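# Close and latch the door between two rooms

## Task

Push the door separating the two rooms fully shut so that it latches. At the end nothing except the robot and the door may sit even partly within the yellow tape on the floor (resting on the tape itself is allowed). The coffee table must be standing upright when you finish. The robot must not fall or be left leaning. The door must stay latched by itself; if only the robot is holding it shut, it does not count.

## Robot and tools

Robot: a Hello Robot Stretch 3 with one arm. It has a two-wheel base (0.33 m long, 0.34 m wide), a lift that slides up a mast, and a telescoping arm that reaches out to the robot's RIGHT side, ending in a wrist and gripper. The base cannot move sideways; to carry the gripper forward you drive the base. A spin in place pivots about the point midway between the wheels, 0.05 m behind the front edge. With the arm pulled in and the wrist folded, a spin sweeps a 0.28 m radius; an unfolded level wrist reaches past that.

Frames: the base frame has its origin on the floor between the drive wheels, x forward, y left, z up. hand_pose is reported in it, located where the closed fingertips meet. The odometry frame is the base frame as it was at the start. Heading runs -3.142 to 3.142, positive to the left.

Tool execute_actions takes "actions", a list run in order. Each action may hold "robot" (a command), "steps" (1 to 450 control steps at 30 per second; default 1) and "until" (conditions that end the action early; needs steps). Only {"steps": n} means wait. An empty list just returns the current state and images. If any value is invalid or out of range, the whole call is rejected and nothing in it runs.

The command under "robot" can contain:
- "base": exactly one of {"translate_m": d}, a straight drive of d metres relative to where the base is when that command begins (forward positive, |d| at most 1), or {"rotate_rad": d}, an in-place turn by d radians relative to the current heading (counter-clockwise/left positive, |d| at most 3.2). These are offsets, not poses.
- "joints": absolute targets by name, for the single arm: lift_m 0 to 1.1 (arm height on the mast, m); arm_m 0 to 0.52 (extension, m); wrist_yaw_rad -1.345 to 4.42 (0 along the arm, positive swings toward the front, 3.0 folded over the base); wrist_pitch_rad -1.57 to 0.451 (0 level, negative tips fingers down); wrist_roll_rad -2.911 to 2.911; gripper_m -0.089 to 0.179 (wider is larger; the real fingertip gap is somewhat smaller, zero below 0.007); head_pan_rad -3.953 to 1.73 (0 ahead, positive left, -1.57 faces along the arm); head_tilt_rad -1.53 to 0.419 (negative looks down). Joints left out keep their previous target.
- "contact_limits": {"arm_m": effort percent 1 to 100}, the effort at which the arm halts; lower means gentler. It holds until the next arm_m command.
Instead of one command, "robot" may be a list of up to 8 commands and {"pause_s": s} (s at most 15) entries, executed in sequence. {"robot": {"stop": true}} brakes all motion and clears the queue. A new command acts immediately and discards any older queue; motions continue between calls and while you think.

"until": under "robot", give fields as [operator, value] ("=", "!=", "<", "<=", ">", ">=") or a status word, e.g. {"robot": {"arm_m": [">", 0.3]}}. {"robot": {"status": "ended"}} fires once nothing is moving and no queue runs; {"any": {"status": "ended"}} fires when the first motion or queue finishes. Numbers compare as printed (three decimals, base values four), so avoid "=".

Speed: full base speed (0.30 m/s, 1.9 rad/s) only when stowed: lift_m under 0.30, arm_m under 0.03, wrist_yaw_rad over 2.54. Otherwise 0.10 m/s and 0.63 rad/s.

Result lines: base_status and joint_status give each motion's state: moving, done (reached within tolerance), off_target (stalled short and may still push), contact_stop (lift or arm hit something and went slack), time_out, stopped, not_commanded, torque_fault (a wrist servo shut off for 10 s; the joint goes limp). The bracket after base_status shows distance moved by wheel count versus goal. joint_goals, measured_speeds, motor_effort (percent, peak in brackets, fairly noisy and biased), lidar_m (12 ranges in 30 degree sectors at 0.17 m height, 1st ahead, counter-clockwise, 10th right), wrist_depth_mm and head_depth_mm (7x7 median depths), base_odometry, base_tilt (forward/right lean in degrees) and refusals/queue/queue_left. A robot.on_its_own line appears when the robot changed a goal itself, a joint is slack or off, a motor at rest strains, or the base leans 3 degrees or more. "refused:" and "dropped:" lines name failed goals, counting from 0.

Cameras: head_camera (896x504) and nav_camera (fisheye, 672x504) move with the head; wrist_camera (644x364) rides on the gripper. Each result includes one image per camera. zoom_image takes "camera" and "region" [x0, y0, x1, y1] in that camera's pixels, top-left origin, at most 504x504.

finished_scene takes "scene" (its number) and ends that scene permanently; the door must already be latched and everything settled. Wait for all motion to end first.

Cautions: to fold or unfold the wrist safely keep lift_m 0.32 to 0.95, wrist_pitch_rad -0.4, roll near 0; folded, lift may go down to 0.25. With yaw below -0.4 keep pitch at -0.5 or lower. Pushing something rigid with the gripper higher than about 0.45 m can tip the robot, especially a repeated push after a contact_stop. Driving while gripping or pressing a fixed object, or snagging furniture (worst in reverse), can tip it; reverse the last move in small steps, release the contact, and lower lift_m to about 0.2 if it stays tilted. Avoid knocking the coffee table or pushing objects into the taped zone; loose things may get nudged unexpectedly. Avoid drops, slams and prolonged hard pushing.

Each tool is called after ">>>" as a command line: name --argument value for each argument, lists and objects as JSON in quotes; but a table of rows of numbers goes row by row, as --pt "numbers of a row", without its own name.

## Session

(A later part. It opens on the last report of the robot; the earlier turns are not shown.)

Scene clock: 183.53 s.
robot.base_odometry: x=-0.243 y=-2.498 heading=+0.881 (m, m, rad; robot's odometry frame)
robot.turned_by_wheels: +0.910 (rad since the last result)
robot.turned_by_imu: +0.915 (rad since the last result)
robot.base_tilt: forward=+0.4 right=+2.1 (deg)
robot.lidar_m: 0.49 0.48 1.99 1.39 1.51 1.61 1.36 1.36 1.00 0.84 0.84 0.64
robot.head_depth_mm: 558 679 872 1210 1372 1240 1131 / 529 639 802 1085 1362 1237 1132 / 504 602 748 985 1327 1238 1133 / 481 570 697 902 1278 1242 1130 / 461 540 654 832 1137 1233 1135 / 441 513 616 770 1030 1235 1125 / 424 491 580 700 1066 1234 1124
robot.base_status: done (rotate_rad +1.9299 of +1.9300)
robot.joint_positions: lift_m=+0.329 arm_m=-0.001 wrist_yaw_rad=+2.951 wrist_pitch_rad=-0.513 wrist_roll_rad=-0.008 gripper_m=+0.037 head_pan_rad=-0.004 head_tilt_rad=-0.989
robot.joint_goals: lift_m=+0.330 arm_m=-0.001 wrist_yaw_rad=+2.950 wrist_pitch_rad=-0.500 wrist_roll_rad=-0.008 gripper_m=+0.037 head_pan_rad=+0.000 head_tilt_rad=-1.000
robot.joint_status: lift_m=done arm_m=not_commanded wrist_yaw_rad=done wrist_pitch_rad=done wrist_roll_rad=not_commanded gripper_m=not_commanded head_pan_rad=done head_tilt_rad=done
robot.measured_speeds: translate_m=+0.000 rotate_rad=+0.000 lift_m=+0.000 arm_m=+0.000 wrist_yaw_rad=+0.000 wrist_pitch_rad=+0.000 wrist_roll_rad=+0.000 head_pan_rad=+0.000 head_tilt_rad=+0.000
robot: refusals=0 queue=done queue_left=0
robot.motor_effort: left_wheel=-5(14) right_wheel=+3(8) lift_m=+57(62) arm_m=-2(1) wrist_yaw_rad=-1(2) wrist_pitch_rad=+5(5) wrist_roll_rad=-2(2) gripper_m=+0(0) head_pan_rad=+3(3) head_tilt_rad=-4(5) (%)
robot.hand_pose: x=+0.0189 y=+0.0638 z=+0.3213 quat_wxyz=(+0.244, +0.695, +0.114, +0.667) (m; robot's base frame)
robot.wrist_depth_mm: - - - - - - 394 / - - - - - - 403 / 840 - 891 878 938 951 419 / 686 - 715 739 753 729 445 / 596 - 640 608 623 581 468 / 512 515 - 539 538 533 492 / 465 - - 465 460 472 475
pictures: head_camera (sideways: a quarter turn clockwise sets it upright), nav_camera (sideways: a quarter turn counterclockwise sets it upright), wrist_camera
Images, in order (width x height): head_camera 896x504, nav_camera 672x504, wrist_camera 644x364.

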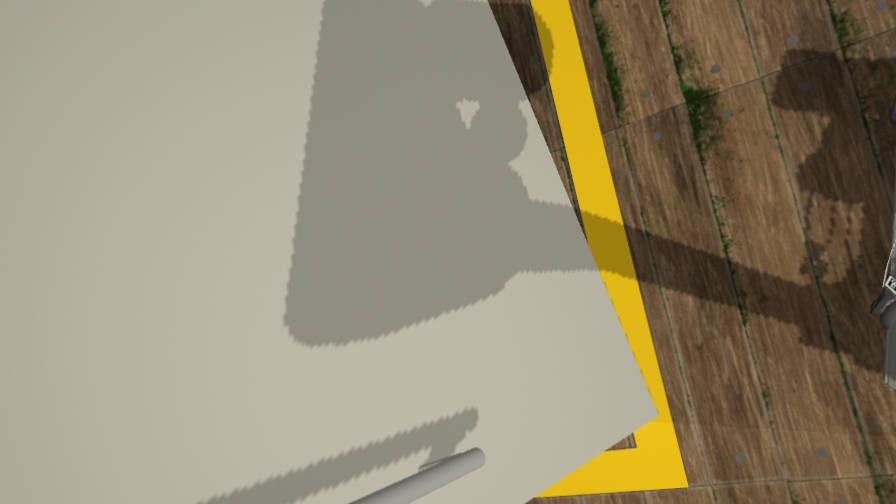

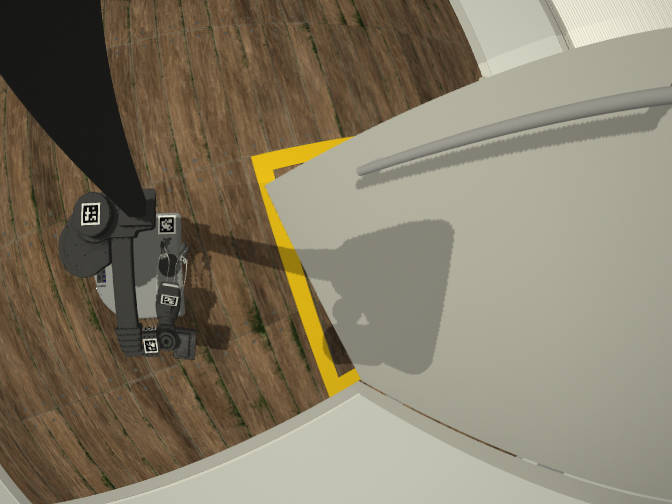

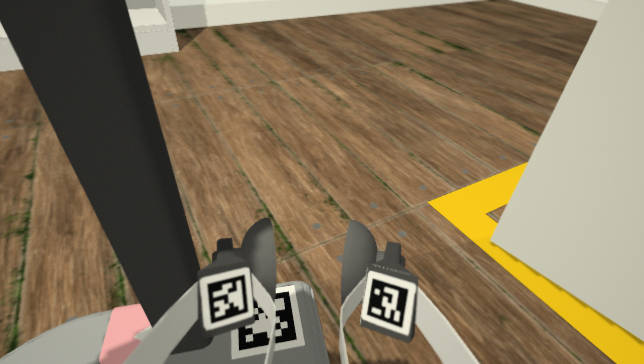

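>>> execute_actions --actions '[{"robot":[{"base":{"translate_m":0.78},"joints":{"head_tilt_rad":-1.1}}],"steps":450,"until":{"robot":{"status":"ended"}}}]'

Scene clock: 193.43 s.
robot.base_odometry: x=+0.254 y=-1.897 heading=+0.881 (m, m, rad; robot's odometry frame)
robot.turned_by_wheels: +0.000 (rad since the last result)
robot.turned_by_imu: +0.007 (rad since the last result)
robot.base_tilt: forward=+0.1 right=+2.0 (deg)
robot.lidar_m: - 0.15 0.17 1.91 1.92 2.09 2.11 1.31 0.73 0.32 0.15 -
robot.head_depth_mm: - - - - - 414 1116 / - - - - - 453 1150 / - - - - - 501 1152 / - - - - 305 562 - / - - - - 314 635 - / - - - - 329 730 1126 / - - - - 343 857 1128
robot.base_status: done (translate_m +0.7800 of +0.7800)
robot.joint_positions: lift_m=+0.329 arm_m=-0.001 wrist_yaw_rad=+2.951 wrist_pitch_rad=-0.513 wrist_roll_rad=-0.008 gripper_m=+0.037 head_pan_rad=-0.004 head_tilt_rad=-1.089
robot.joint_goals: lift_m=+0.330 arm_m=-0.001 wrist_yaw_rad=+2.950 wrist_pitch_rad=-0.500 wrist_roll_rad=-0.008 gripper_m=+0.037 head_pan_rad=+0.000 head_tilt_rad=-1.100
robot.joint_status: lift_m=done arm_m=not_commanded wrist_yaw_rad=done wrist_pitch_rad=done wrist_roll_rad=not_commanded gripper_m=not_commanded head_pan_rad=done head_tilt_rad=done
robot.measured_speeds: translate_m=+0.000 rotate_rad=+0.000 lift_m=+0.000 arm_m=+0.000 wrist_yaw_rad=+0.000 wrist_pitch_rad=+0.000 wrist_roll_rad=+0.000 head_pan_rad=+0.000 head_tilt_rad=+0.000
robot: refusals=0 queue=done queue_left=0
robot.motor_effort: left_wheel=-2(100) right_wheel=+2(6) lift_m=+57(57) arm_m=-2(1) wrist_yaw_rad=+0(9) wrist_pitch_rad=+5(5) wrist_roll_rad=-2(1) gripper_m=+0(3) head_pan_rad=+3(3) head_tilt_rad=-4(14) (%)
robot.hand_pose: x=+0.0188 y=+0.0639 z=+0.3213 quat_wxyz=(+0.243, +0.695, +0.115, +0.667) (m; robot's base frame)
robot.wrist_depth_mm: - - - - 262 160 115 / - - - - 267 162 116 / 818 - 875 882 270 163 116 / 684 - 713 695 279 165 118 / 584 - 632 606 268 167 118 / 504 511 - 541 239 168 119 / 470 - - 462 327 170 121
pictures: head_camera (sideways: a quarter turn clockwise sets it upright), nav_camera (sideways: a quarter turn counterclockwise sets it upright), wrist_camera
Images, in order (width x height): head_camera 896x504, nav_camera 672x504, wrist_camera 644x364.

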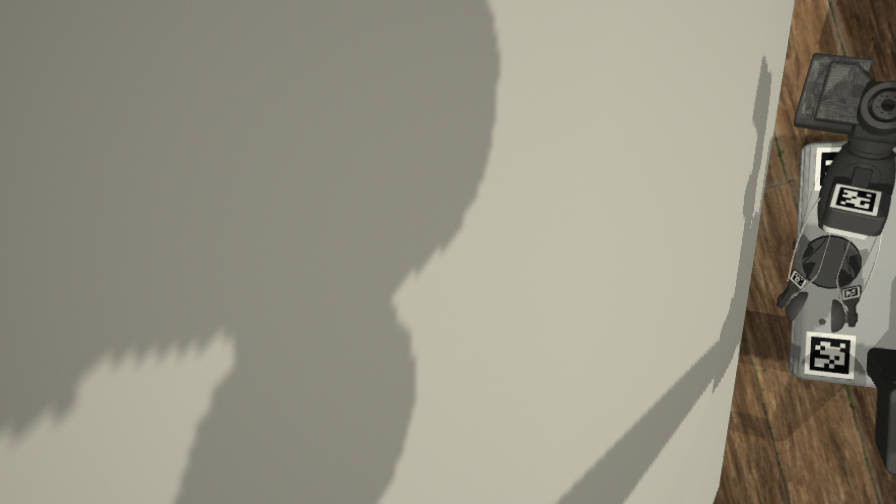

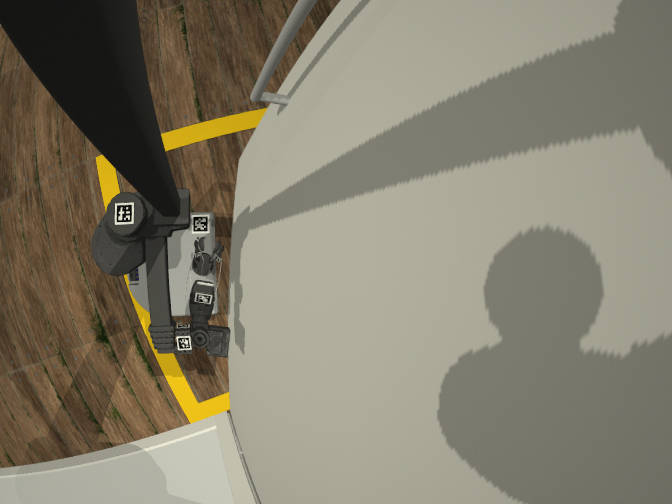

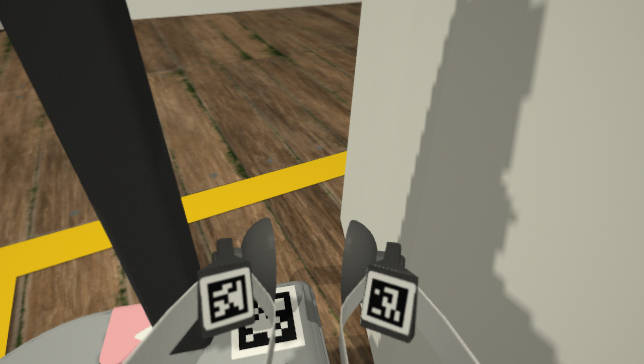

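>>> execute_actions --actions '[]'

Scene clock: 194.70 s.
robot.base_odometry: x=+0.254 y=-1.897 heading=+0.881 (m, m, rad; robot's odometry frame)
robot.turned_by_wheels: +0.000 (rad since the last result)
robot.turned_by_imu: +0.000 (rad since the last result)
robot.base_tilt: forward=+0.2 right=+2.2 (deg)
robot.lidar_m: - 0.15 0.20 1.92 1.91 2.09 2.11 1.31 0.73 0.34 0.16 0.15
robot.head_depth_mm: - - - - 305 486 1115 / - - - - 312 539 1151 / - - - - 326 606 1159 / - - - - 334 690 - / - - - - 348 799 - / - - - - 363 950 1132 / - - - - 369 1171 1121
robot.base_status: done (translate_m +0.7800 of +0.7800)
robot.joint_positions: lift_m=+0.329 arm_m=-0.001 wrist_yaw_rad=+2.951 wrist_pitch_rad=-0.513 wrist_roll_rad=-0.008 gripper_m=+0.037 head_pan_rad=-0.004 head_tilt_rad=-1.089
robot.joint_goals: lift_m=+0.330 arm_m=-0.001 wrist_yaw_rad=+2.950 wrist_pitch_rad=-0.500 wrist_roll_rad=-0.008 gripper_m=+0.037 head_pan_rad=+0.000 head_tilt_rad=-1.100
robot.joint_status: lift_m=done arm_m=not_commanded wrist_yaw_rad=done wrist_pitch_rad=done wrist_roll_rad=not_commanded gripper_m=not_commanded head_pan_rad=done head_tilt_rad=done
robot.measured_speeds: translate_m=+0.000 rotate_rad=+0.000 lift_m=+0.000 arm_m=+0.000 wrist_yaw_rad=+0.000 wrist_pitch_rad=+0.000 wrist_roll_rad=+0.000 head_pan_rad=+0.000 head_tilt_rad=+0.000
robot: refusals=0 queue=done queue_left=0
robot.motor_effort: left_wheel=-2(2) right_wheel=+2(1) lift_m=+57(57) arm_m=-1(2) wrist_yaw_rad=-1(1) wrist_pitch_rad=+5(5) wrist_roll_rad=-1(1) gripper_m=-1(0) head_pan_rad=+3(3) head_tilt_rad=-4(4) (%)
robot.hand_pose: x=+0.0188 y=+0.0639 z=+0.3213 quat_wxyz=(+0.243, +0.695, +0.115, +0.667) (m; robot's base frame)
robot.wrist_depth_mm: - - - - 320 190 135 / - - - - 325 190 135 / 835 - 882 901 330 193 136 / 694 - 709 720 337 193 136 / 576 - 618 608 322 195 137 / 502 516 - 539 278 196 138 / 463 - - 467 386 197 138
pictures: head_camera (sideways: a quarter turn clockwise sets it upright), nav_camera (sideways: a quarter turn counterclockwise sets it upright), wrist_camera
Images, in order (width x height): head_camera 896x504, nav_camera 672x504, wrist_camera 644x364.

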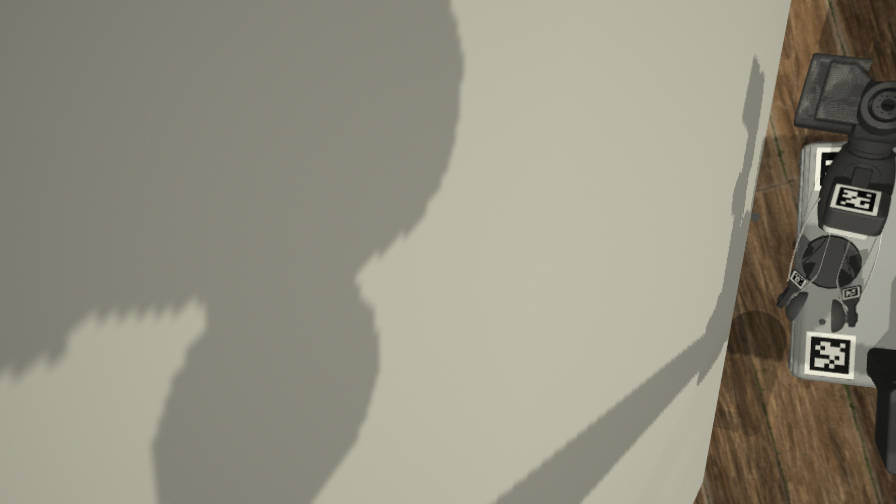

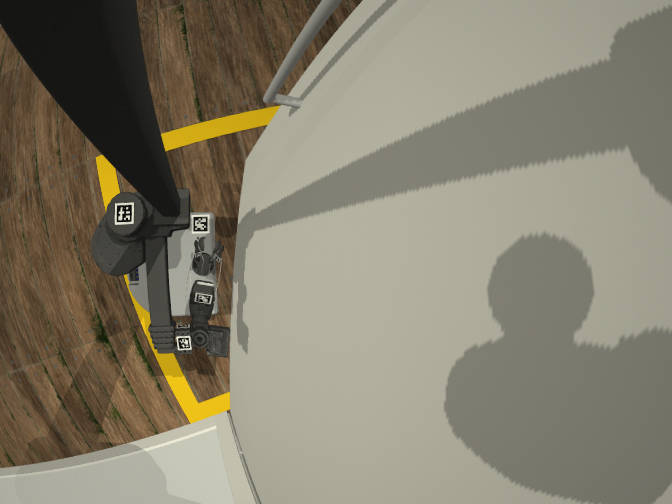

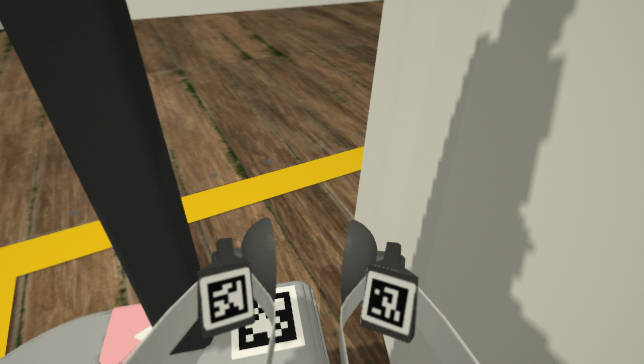

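>>> execute_actions --actions '[]'

Scene clock: 196.83 s.
robot.base_odometry: x=+0.254 y=-1.897 heading=+0.881 (m, m, rad; robot's odometry frame)
robot.turned_by_wheels: +0.000 (rad since the last result)
robot.turned_by_imu: +0.000 (rad since the last result)
robot.base_tilt: forward=+0.3 right=+2.2 (deg)
robot.lidar_m: - 0.15 0.20 1.91 1.91 2.09 2.11 1.30 0.73 0.34 0.16 0.15
robot.head_depth_mm: - - - - 305 486 1117 / - - - - 311 540 1147 / - - - - 326 606 1158 / - - - - 334 690 - / - - - - 348 802 - / - - - - 363 953 1132 / - - - - 370 1170 1119
robot.base_status: done (translate_m +0.7800 of +0.7800)
robot.joint_positions: lift_m=+0.329 arm_m=-0.001 wrist_yaw_rad=+2.951 wrist_pitch_rad=-0.513 wrist_roll_rad=-0.008 gripper_m=+0.037 head_pan_rad=-0.004 head_tilt_rad=-1.089
robot.joint_goals: lift_m=+0.330 arm_m=-0.001 wrist_yaw_rad=+2.950 wrist_pitch_rad=-0.500 wrist_roll_rad=-0.008 gripper_m=+0.037 head_pan_rad=+0.000 head_tilt_rad=-1.100
robot.joint_status: lift_m=done arm_m=not_commanded wrist_yaw_rad=done wrist_pitch_rad=done wrist_roll_rad=not_commanded gripper_m=not_commanded head_pan_rad=done head_tilt_rad=done
robot.measured_speeds: translate_m=+0.000 rotate_rad=+0.000 lift_m=+0.000 arm_m=+0.000 wrist_yaw_rad=+0.000 wrist_pitch_rad=+0.000 wrist_roll_rad=+0.000 head_pan_rad=+0.000 head_tilt_rad=+0.000
robot: refusals=0 queue=done queue_left=0
robot.motor_effort: left_wheel=-2(2) right_wheel=+1(1) lift_m=+57(57) arm_m=-1(1) wrist_yaw_rad=-1(1) wrist_pitch_rad=+5(5) wrist_roll_rad=-1(1) gripper_m=+0(1) head_pan_rad=+2(3) head_tilt_rad=-4(4) (%)
robot.hand_pose: x=+0.0188 y=+0.0639 z=+0.3213 quat_wxyz=(+0.243, +0.695, +0.115, +0.667) (m; robot's base frame)
robot.wrist_depth_mm: - - - - 322 190 135 / - - - - 324 190 136 / 856 - 875 915 328 193 136 / 683 - 720 717 332 192 136 / 586 - 625 623 319 195 137 / 508 512 - 541 282 195 138 / 466 - - 454 385 198 139
pictures: head_camera (sideways: a quarter turn clockwise sets it upright), nav_camera (sideways: a quarter turn counterclockwise sets it upright), wrist_camera
Images, in order (width x height): head_camera 896x504, nav_camera 672x504, wrist_camera 644x364.

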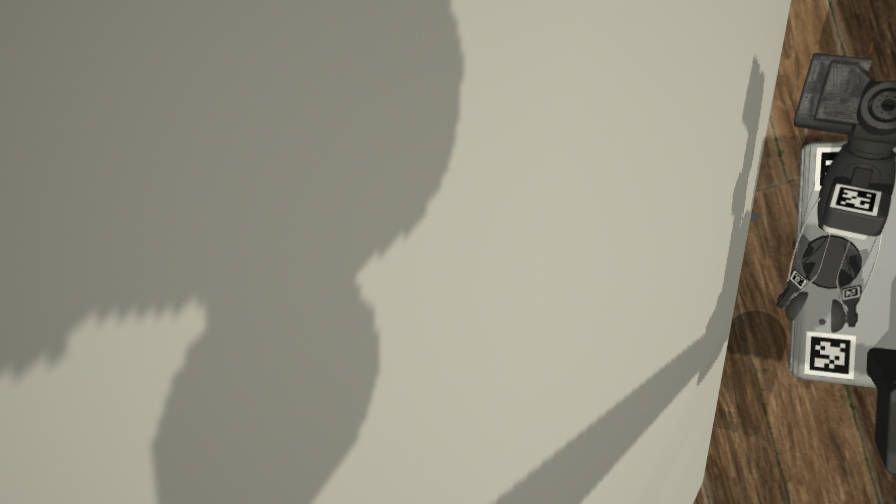

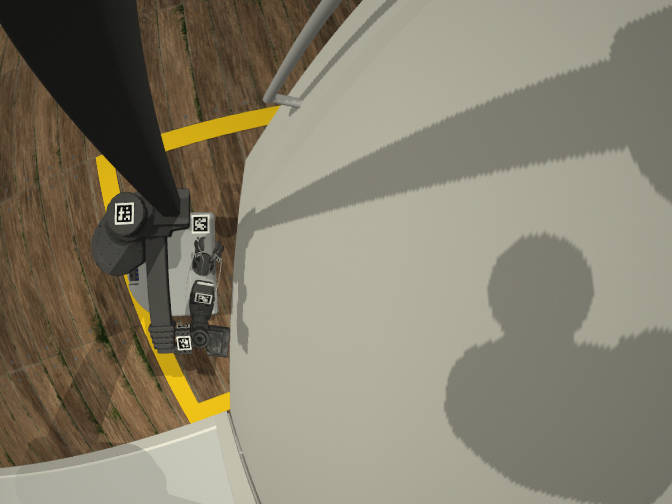

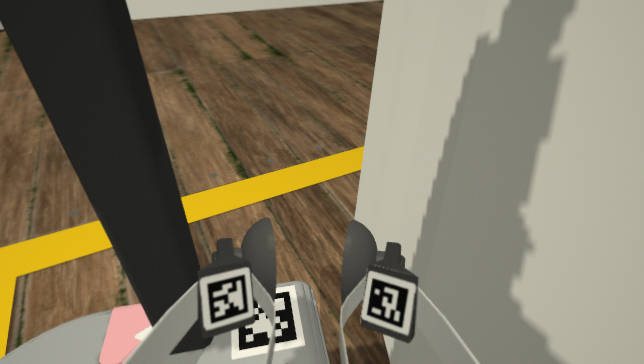

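>>> execute_actions --actions '[{"robot":[{"base":{"rotate_rad":-0.52}},{"base":{"translate_m":0.22}},{"base":{"rotate_rad":-0.30}},{"base":{"translate_m":0.13}},{"base":{"rotate_rad":-0.30}}],"steps":450,"until":{"robot":{"status":"ended"}}}]'

Scene clock: 214.23 s.
robot.base_odometry: x=+0.589 y=-1.811 heading=-0.239 (m, m, rad; robot's odometry frame)
robot.turned_by_wheels: -1.120 (rad since the last result)
robot.turned_by_imu: -1.114 (rad since the last result)
robot.base_tilt: forward=+0.2 right=+2.2 (deg)
robot.lidar_m: 0.15 - 0.15 0.24 1.60 2.20 2.03 2.36 2.33 0.83 0.31 0.16
robot.head_depth_mm: - - - 320 530 1207 1128 / - - - 308 461 1184 1148 / - - - - 406 1134 1153 / - - - - 363 853 - / - - - - 342 685 - / - - - - 328 571 1126 / - - - - 312 488 1107
robot.base_status: done (rotate_rad -0.2999 of -0.3000)
robot.joint_positions: lift_m=+0.329 arm_m=-0.001 wrist_yaw_rad=+2.951 wrist_pitch_rad=-0.513 wrist_roll_rad=-0.008 gripper_m=+0.037 head_pan_rad=-0.004 head_tilt_rad=-1.089
robot.joint_goals: lift_m=+0.330 arm_m=-0.001 wrist_yaw_rad=+2.950 wrist_pitch_rad=-0.500 wrist_roll_rad=-0.008 gripper_m=+0.037 head_pan_rad=+0.000 head_tilt_rad=-1.100
robot.joint_status: lift_m=done arm_m=not_commanded wrist_yaw_rad=done wrist_pitch_rad=done wrist_roll_rad=not_commanded gripper_m=not_commanded head_pan_rad=done head_tilt_rad=done
robot.measured_speeds: translate_m=+0.000 rotate_rad=+0.000 lift_m=+0.000 arm_m=+0.000 wrist_yaw_rad=+0.000 wrist_pitch_rad=+0.000 wrist_roll_rad=+0.000 head_pan_rad=+0.000 head_tilt_rad=+0.000
robot: refusals=0 queue=done queue_left=0
robot.motor_effort: left_wheel=+3(100) right_wheel=-1(3) lift_m=+57(57) arm_m=-2(1) wrist_yaw_rad=-1(1) wrist_pitch_rad=+5(5) wrist_roll_rad=-2(1) gripper_m=-1(0) head_pan_rad=+3(3) head_tilt_rad=-4(5) (%)
robot.hand_pose: x=+0.0189 y=+0.0638 z=+0.3213 quat_wxyz=(+0.243, +0.695, +0.115, +0.667) (m; robot's base frame)
robot.wrist_depth_mm: - - 445 264 190 149 121 / - - 512 287 202 155 126 / 826 - 607 317 214 163 131 / 692 - 662 348 229 171 136 / 585 - 619 407 239 179 142 / 507 506 - 442 237 189 148 / 469 - - 429 312 199 154
pictures: head_camera (sideways: a quarter turn clockwise sets it upright), nav_camera (sideways: a quarter turn counterclockwise sets it upright), wrist_camera
Images, in order (width x height): head_camera 896x504, nav_camera 672x504, wrist_camera 644x364.

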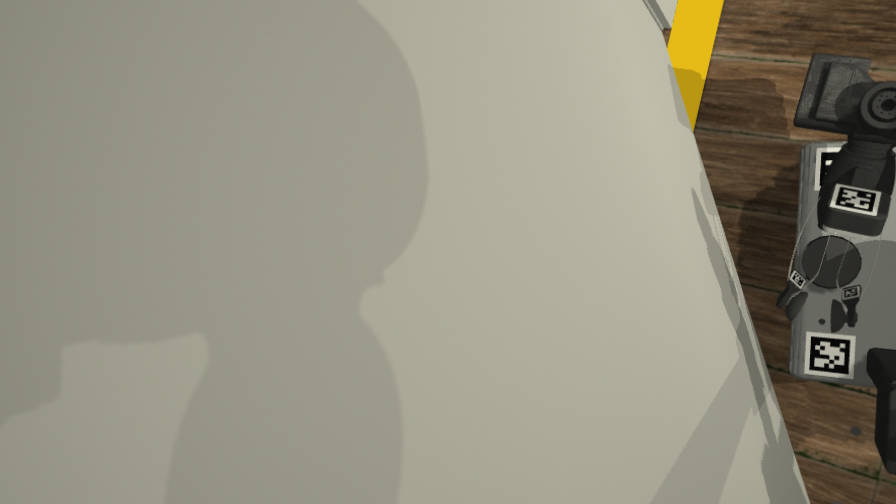

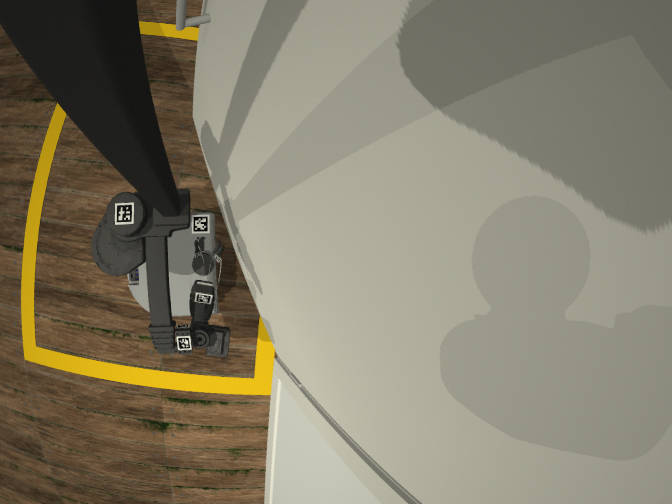

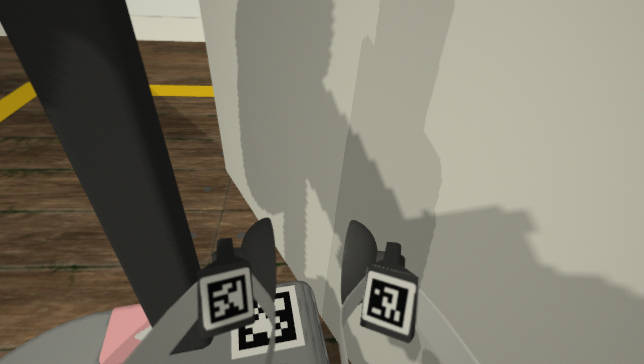

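>>> execute_actions --actions '[{"robot":[{"base":{"translate_m":0.17}},{"base":{"rotate_rad":-0.25}},{"base":{"translate_m":0.07},"joints":{"head_tilt_rad":-1.25}}],"steps":450,"until":{"robot":{"status":"ended"}}}]'

Scene clock: 222.77 s.
robot.base_odometry: x=+0.816 y=-1.884 heading=-0.489 (m, m, rad; robot's odometry frame)
robot.turned_by_wheels: -0.250 (rad since the last result)
robot.turned_by_imu: -0.227 (rad since the last result)
robot.base_tilt: forward=+0.4 right=+2.1 (deg)
robot.lidar_m: - - 0.15 0.28 1.46 1.91 2.42 2.26 2.48 0.53 0.15 -
robot.head_depth_mm: - - - - 471 1199 1141 / - - - - 457 1220 - / - - - - 443 1221 - / - - - - 433 - - / - - - - 459 - - / - - - - 445 1213 - / - - - - 430 1195 -
robot.base_status: done (translate_m +0.0700 of +0.0700)
robot.joint_positions: lift_m=+0.329 arm_m=-0.001 wrist_yaw_rad=+2.950 wrist_pitch_rad=-0.513 wrist_roll_rad=-0.008 gripper_m=+0.037 head_pan_rad=-0.004 head_tilt_rad=-1.237
robot.joint_goals: lift_m=+0.330 arm_m=-0.001 wrist_yaw_rad=+2.950 wrist_pitch_rad=-0.500 wrist_roll_rad=-0.008 gripper_m=+0.037 head_pan_rad=+0.000 head_tilt_rad=-1.250
robot.joint_status: lift_m=done arm_m=not_commanded wrist_yaw_rad=done wrist_pitch_rad=done wrist_roll_rad=not_commanded gripper_m=not_commanded head_pan_rad=done head_tilt_rad=done
robot.measured_speeds: translate_m=+0.000 rotate_rad=+0.000 lift_m=+0.000 arm_m=+0.000 wrist_yaw_rad=+0.000 wrist_pitch_rad=+0.000 wrist_roll_rad=+0.000 head_pan_rad=+0.000 head_tilt_rad=+0.000
robot: refusals=0 queue=done queue_left=0
robot.motor_effort: left_wheel=+0(100) right_wheel=+1(8) lift_m=+56(57) arm_m=-2(1) wrist_yaw_rad=+0(0) wrist_pitch_rad=+5(5) wrist_roll_rad=-1(2) gripper_m=+0(1) head_pan_rad=+3(2) head_tilt_rad=-5(16) (%)
robot.hand_pose: x=+0.0189 y=+0.0638 z=+0.3213 quat_wxyz=(+0.244, +0.695, +0.114, +0.667) (m; robot's base frame)
robot.wrist_depth_mm: - 916 952 302 171 120 92 / - - - 323 178 123 94 / 831 - 872 348 187 127 96 / 694 - 722 378 195 131 99 / 581 - 636 468 196 135 101 / 512 509 - 466 185 139 103 / 466 - - 396 248 143 106
pictures: head_camera (sideways: a quarter turn clockwise sets it upright), nav_camera (sideways: a quarter turn counterclockwise sets it upright), wrist_camera
Images, in order (width x height): head_camera 896x504, nav_camera 672x504, wrist_camera 644x364.

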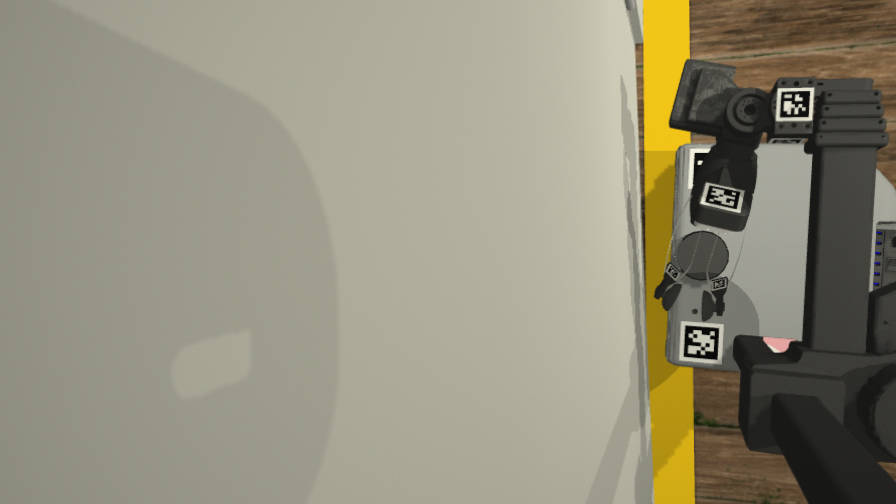

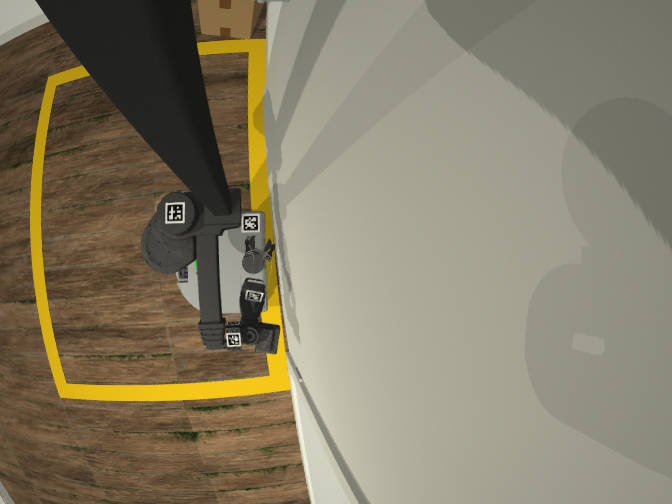

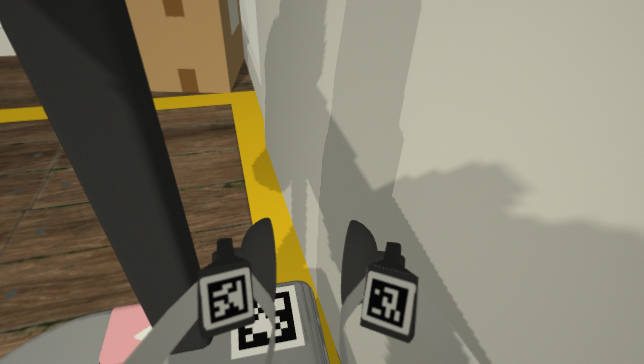

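>>> execute_actions --actions '[{"robot":[{"base":{"translate_m":0.055}}],"steps":450,"until":{"robot":{"status":"ended"}}}]'

Scene clock: 226.37 s.
robot.base_odometry: x=+0.864 y=-1.910 heading=-0.487 (m, m, rad; robot's odometry frame)
robot.turned_by_wheels: +0.001 (rad since the last result)
robot.turned_by_imu: +0.029 (rad since the last result)
robot.base_tilt: forward=+0.3 right=+2.2 (deg)
robot.lidar_m: - - 0.15 0.19 1.06 1.97 2.47 2.31 2.46 0.25 0.15 -
robot.head_depth_mm: - - - - - 1180 1136 / - - - - - 1063 - / - - - - - 827 - / - - - - - 880 - / - - - - - - - / - - - - - 1199 - / - - - - - 1189 -
robot.base_status: off_target (translate_m +0.0548 of +0.0550)
robot.joint_positions: lift_m=+0.329 arm_m=-0.001 wrist_yaw_rad=+2.966 wrist_pitch_rad=-0.517 wrist_roll_rad=-0.008 gripper_m=+0.037 head_pan_rad=-0.003 head_tilt_rad=-1.238
robot.joint_goals: lift_m=+0.330 arm_m=-0.001 wrist_yaw_rad=+2.950 wrist_pitch_rad=-0.500 wrist_roll_rad=-0.008 gripper_m=+0.037 head_pan_rad=+0.000 head_tilt_rad=-1.250
robot.joint_status: lift_m=done arm_m=not_commanded wrist_yaw_rad=done wrist_pitch_rad=done wrist_roll_rad=not_commanded gripper_m=not_commanded head_pan_rad=done head_tilt_rad=done
robot.measured_speeds: translate_m=+0.000 rotate_rad=+0.000 lift_m=+0.000 arm_m=+0.000 wrist_yaw_rad=+0.000 wrist_pitch_rad=+0.000 wrist_roll_rad=+0.000 head_pan_rad=+0.000 head_tilt_rad=+0.000
robot: refusals=0 queue=done queue_left=0
robot.on_its_own: left_wheel is at rest, and its effort (+70) is outside its rest range (-18 to +18)
robot.motor_effort: left_wheel=+70(100) right_wheel=+2(5) lift_m=+55(56) arm_m=-1(1) wrist_yaw_rad=-10(10) wrist_pitch_rad=+7(7) wrist_roll_rad=-1(1) gripper_m=+5(4) head_pan_rad=+2(2) head_tilt_rad=-4(5) (%)
robot.hand_pose: x=+0.0157 y=+0.0638 z=+0.3204 quat_wxyz=(+0.240, +0.694, +0.121, +0.668) (m; robot's base frame)
robot.wrist_depth_mm: - 916 939 235 117 78 58 / - - - 251 121 80 59 / 828 - 863 272 125 81 60 / 687 - 708 292 129 83 61 / 584 581 627 388 133 85 62 / 507 506 - 434 127 88 64 / 469 - - 271 158 90 65
pictures: head_camera (sideways: a quarter turn clockwise sets it upright), nav_camera (sideways: a quarter turn counterclockwise sets it upright), wrist_camera
Images, in order (width x height): head_camera 896x504, nav_camera 672x504, wrist_camera 644x364.

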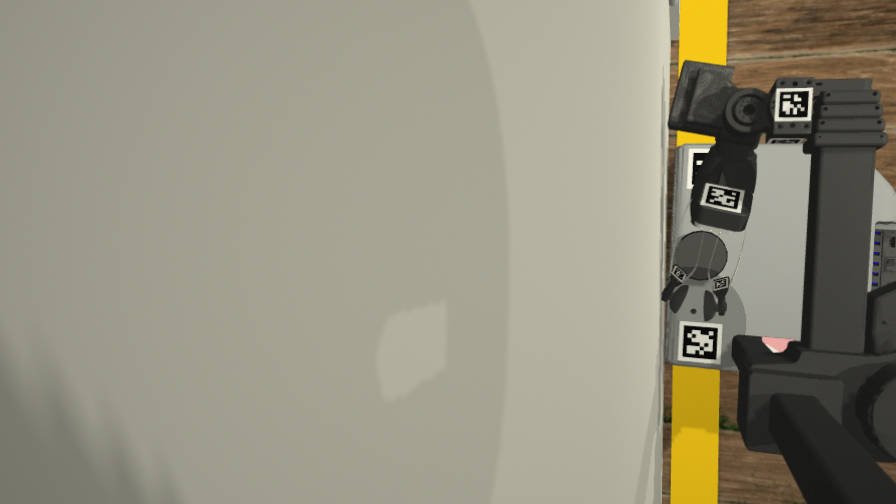

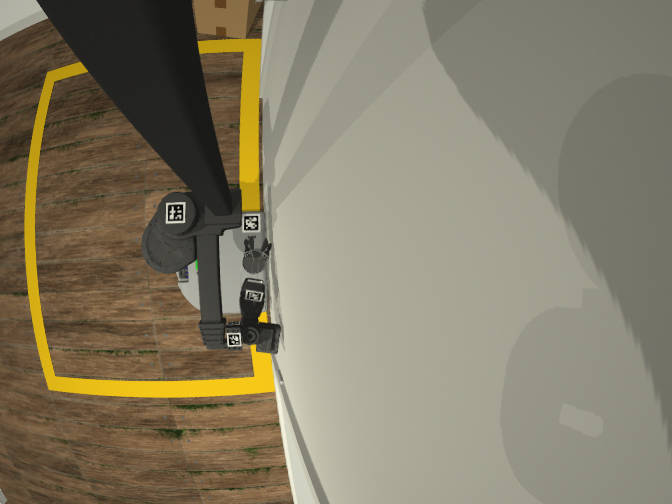

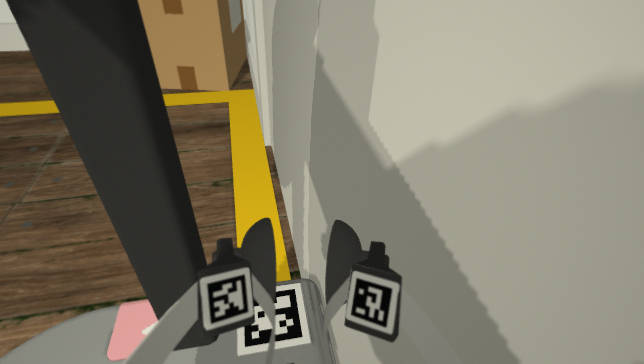

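>>> execute_actions --actions '[{"robot":[{"base":{"translate_m":-0.15},"joints":{"head_tilt_rad":-1.0,"head_pan_rad":0.5}}],"steps":450,"until":{"robot":{"status":"ended"}}}]'

Scene clock: 229.33 s.
robot.base_odometry: x=+0.732 y=-1.839 heading=-0.489 (m, m, rad; robot's odometry frame)
robot.turned_by_wheels: -0.001 (rad since the last result)
robot.turned_by_imu: -0.002 (rad since the last result)
robot.base_tilt: forward=+0.4 right=+2.1 (deg)
robot.lidar_m: 0.21 0.21 0.28 0.68 1.46 1.96 2.32 2.17 2.46 0.91 0.30 0.22
robot.head_depth_mm: - - - 291 343 478 786 / - - - 303 384 561 1032 / - - - 321 436 679 1115 / - - 295 356 503 858 1141 / - - 309 400 595 1158 1152 / - - 331 456 728 1210 1142 / - 298 369 529 934 1229 1139
robot.base_status: done (translate_m -0.1500 of -0.1500)
robot.joint_positions: lift_m=+0.329 arm_m=-0.001 wrist_yaw_rad=+2.951 wrist_pitch_rad=-0.517 wrist_roll_rad=-0.008 gripper_m=+0.037 head_pan_rad=+0.493 head_tilt_rad=-1.001
robot.joint_goals: lift_m=+0.330 arm_m=-0.001 wrist_yaw_rad=+2.950 wrist_pitch_rad=-0.500 wrist_roll_rad=-0.008 gripper_m=+0.037 head_pan_rad=+0.500 head_tilt_rad=-1.000
robot.joint_status: lift_m=done arm_m=not_commanded wrist_yaw_rad=done wrist_pitch_rad=done wrist_roll_rad=not_commanded gripper_m=not_commanded head_pan_rad=done head_tilt_rad=done
robot.measured_speeds: translate_m=+0.000 rotate_rad=+0.000 lift_m=+0.000 arm_m=+0.000 wrist_yaw_rad=+0.000 wrist_pitch_rad=+0.000 wrist_roll_rad=+0.000 head_pan_rad=+0.000 head_tilt_rad=+0.000
robot: refusals=0 queue=done queue_left=0
robot.motor_effort: left_wheel=-1(69) right_wheel=+1(1) lift_m=+55(55) arm_m=-1(1) wrist_yaw_rad=-1(10) wrist_pitch_rad=+7(6) wrist_roll_rad=-1(1) gripper_m=-1(4) head_pan_rad=+4(36) head_tilt_rad=+0(12) (%)
robot.hand_pose: x=+0.0186 y=+0.0632 z=+0.3204 quat_wxyz=(+0.245, +0.695, +0.116, +0.666) (m; robot's base frame)
robot.wrist_depth_mm: - - 963 711 394 266 202 / - - - 775 408 274 205 / 819 - 871 829 423 280 208 / 691 - 699 699 447 286 214 / 584 - 615 613 439 295 216 / 506 506 - 541 410 302 221 / 461 - - 457 453 309 226
pictures: head_camera (sideways: a quarter turn clockwise sets it upright), nav_camera (sideways: a quarter turn counterclockwise sets it upright), wrist_camera
Images, in order (width x height): head_camera 896x504, nav_camera 672x504, wrist_camera 644x364.

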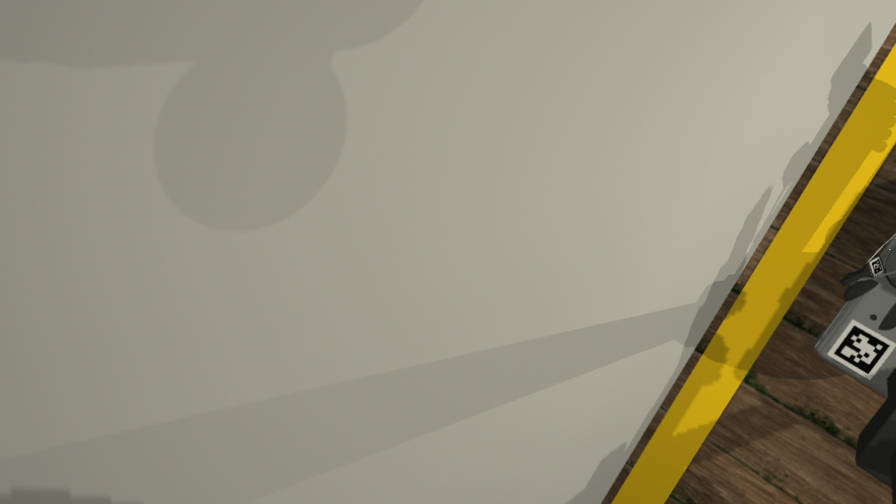

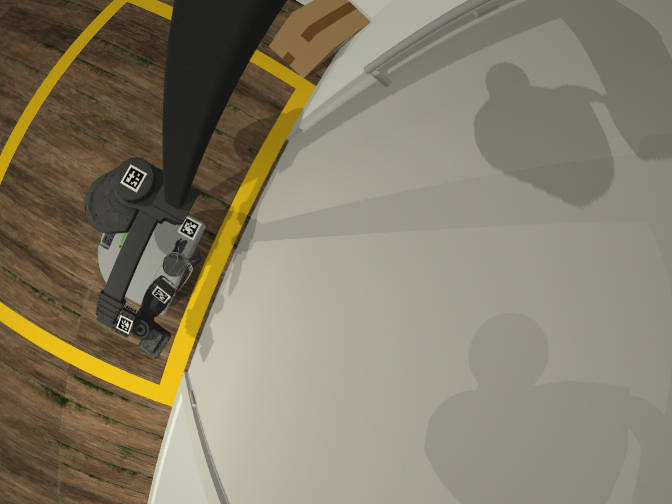

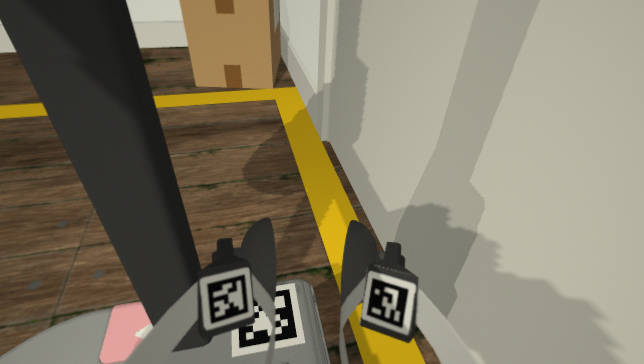

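>>> zoom_image --camera "wrist_camera" --region '[150, 0, 450, 200]'

>>> zoom_image --camera "nav_camera" --region '[220, 0, 440, 180]'

Region (150, 0, 450, 200) of wrist_camera's 644x364 image, scaled by 1.680.

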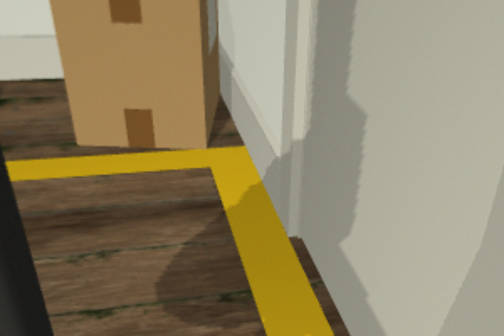

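Region (220, 0, 440, 180) of nav_camera's 672x504 image, scaled by 2.291, with more detail than that image has; it fills the top 412 rows of this view, and the rest is white.

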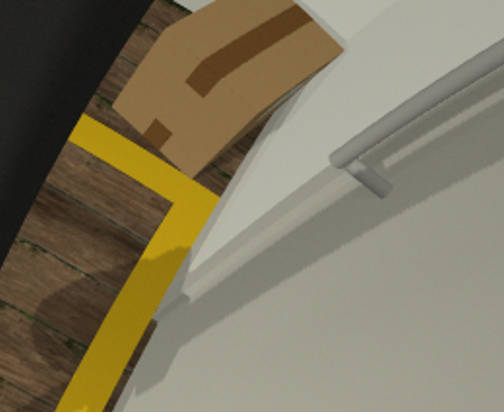

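>>> finished_scene --scene 2

The scene is finished: the task was done.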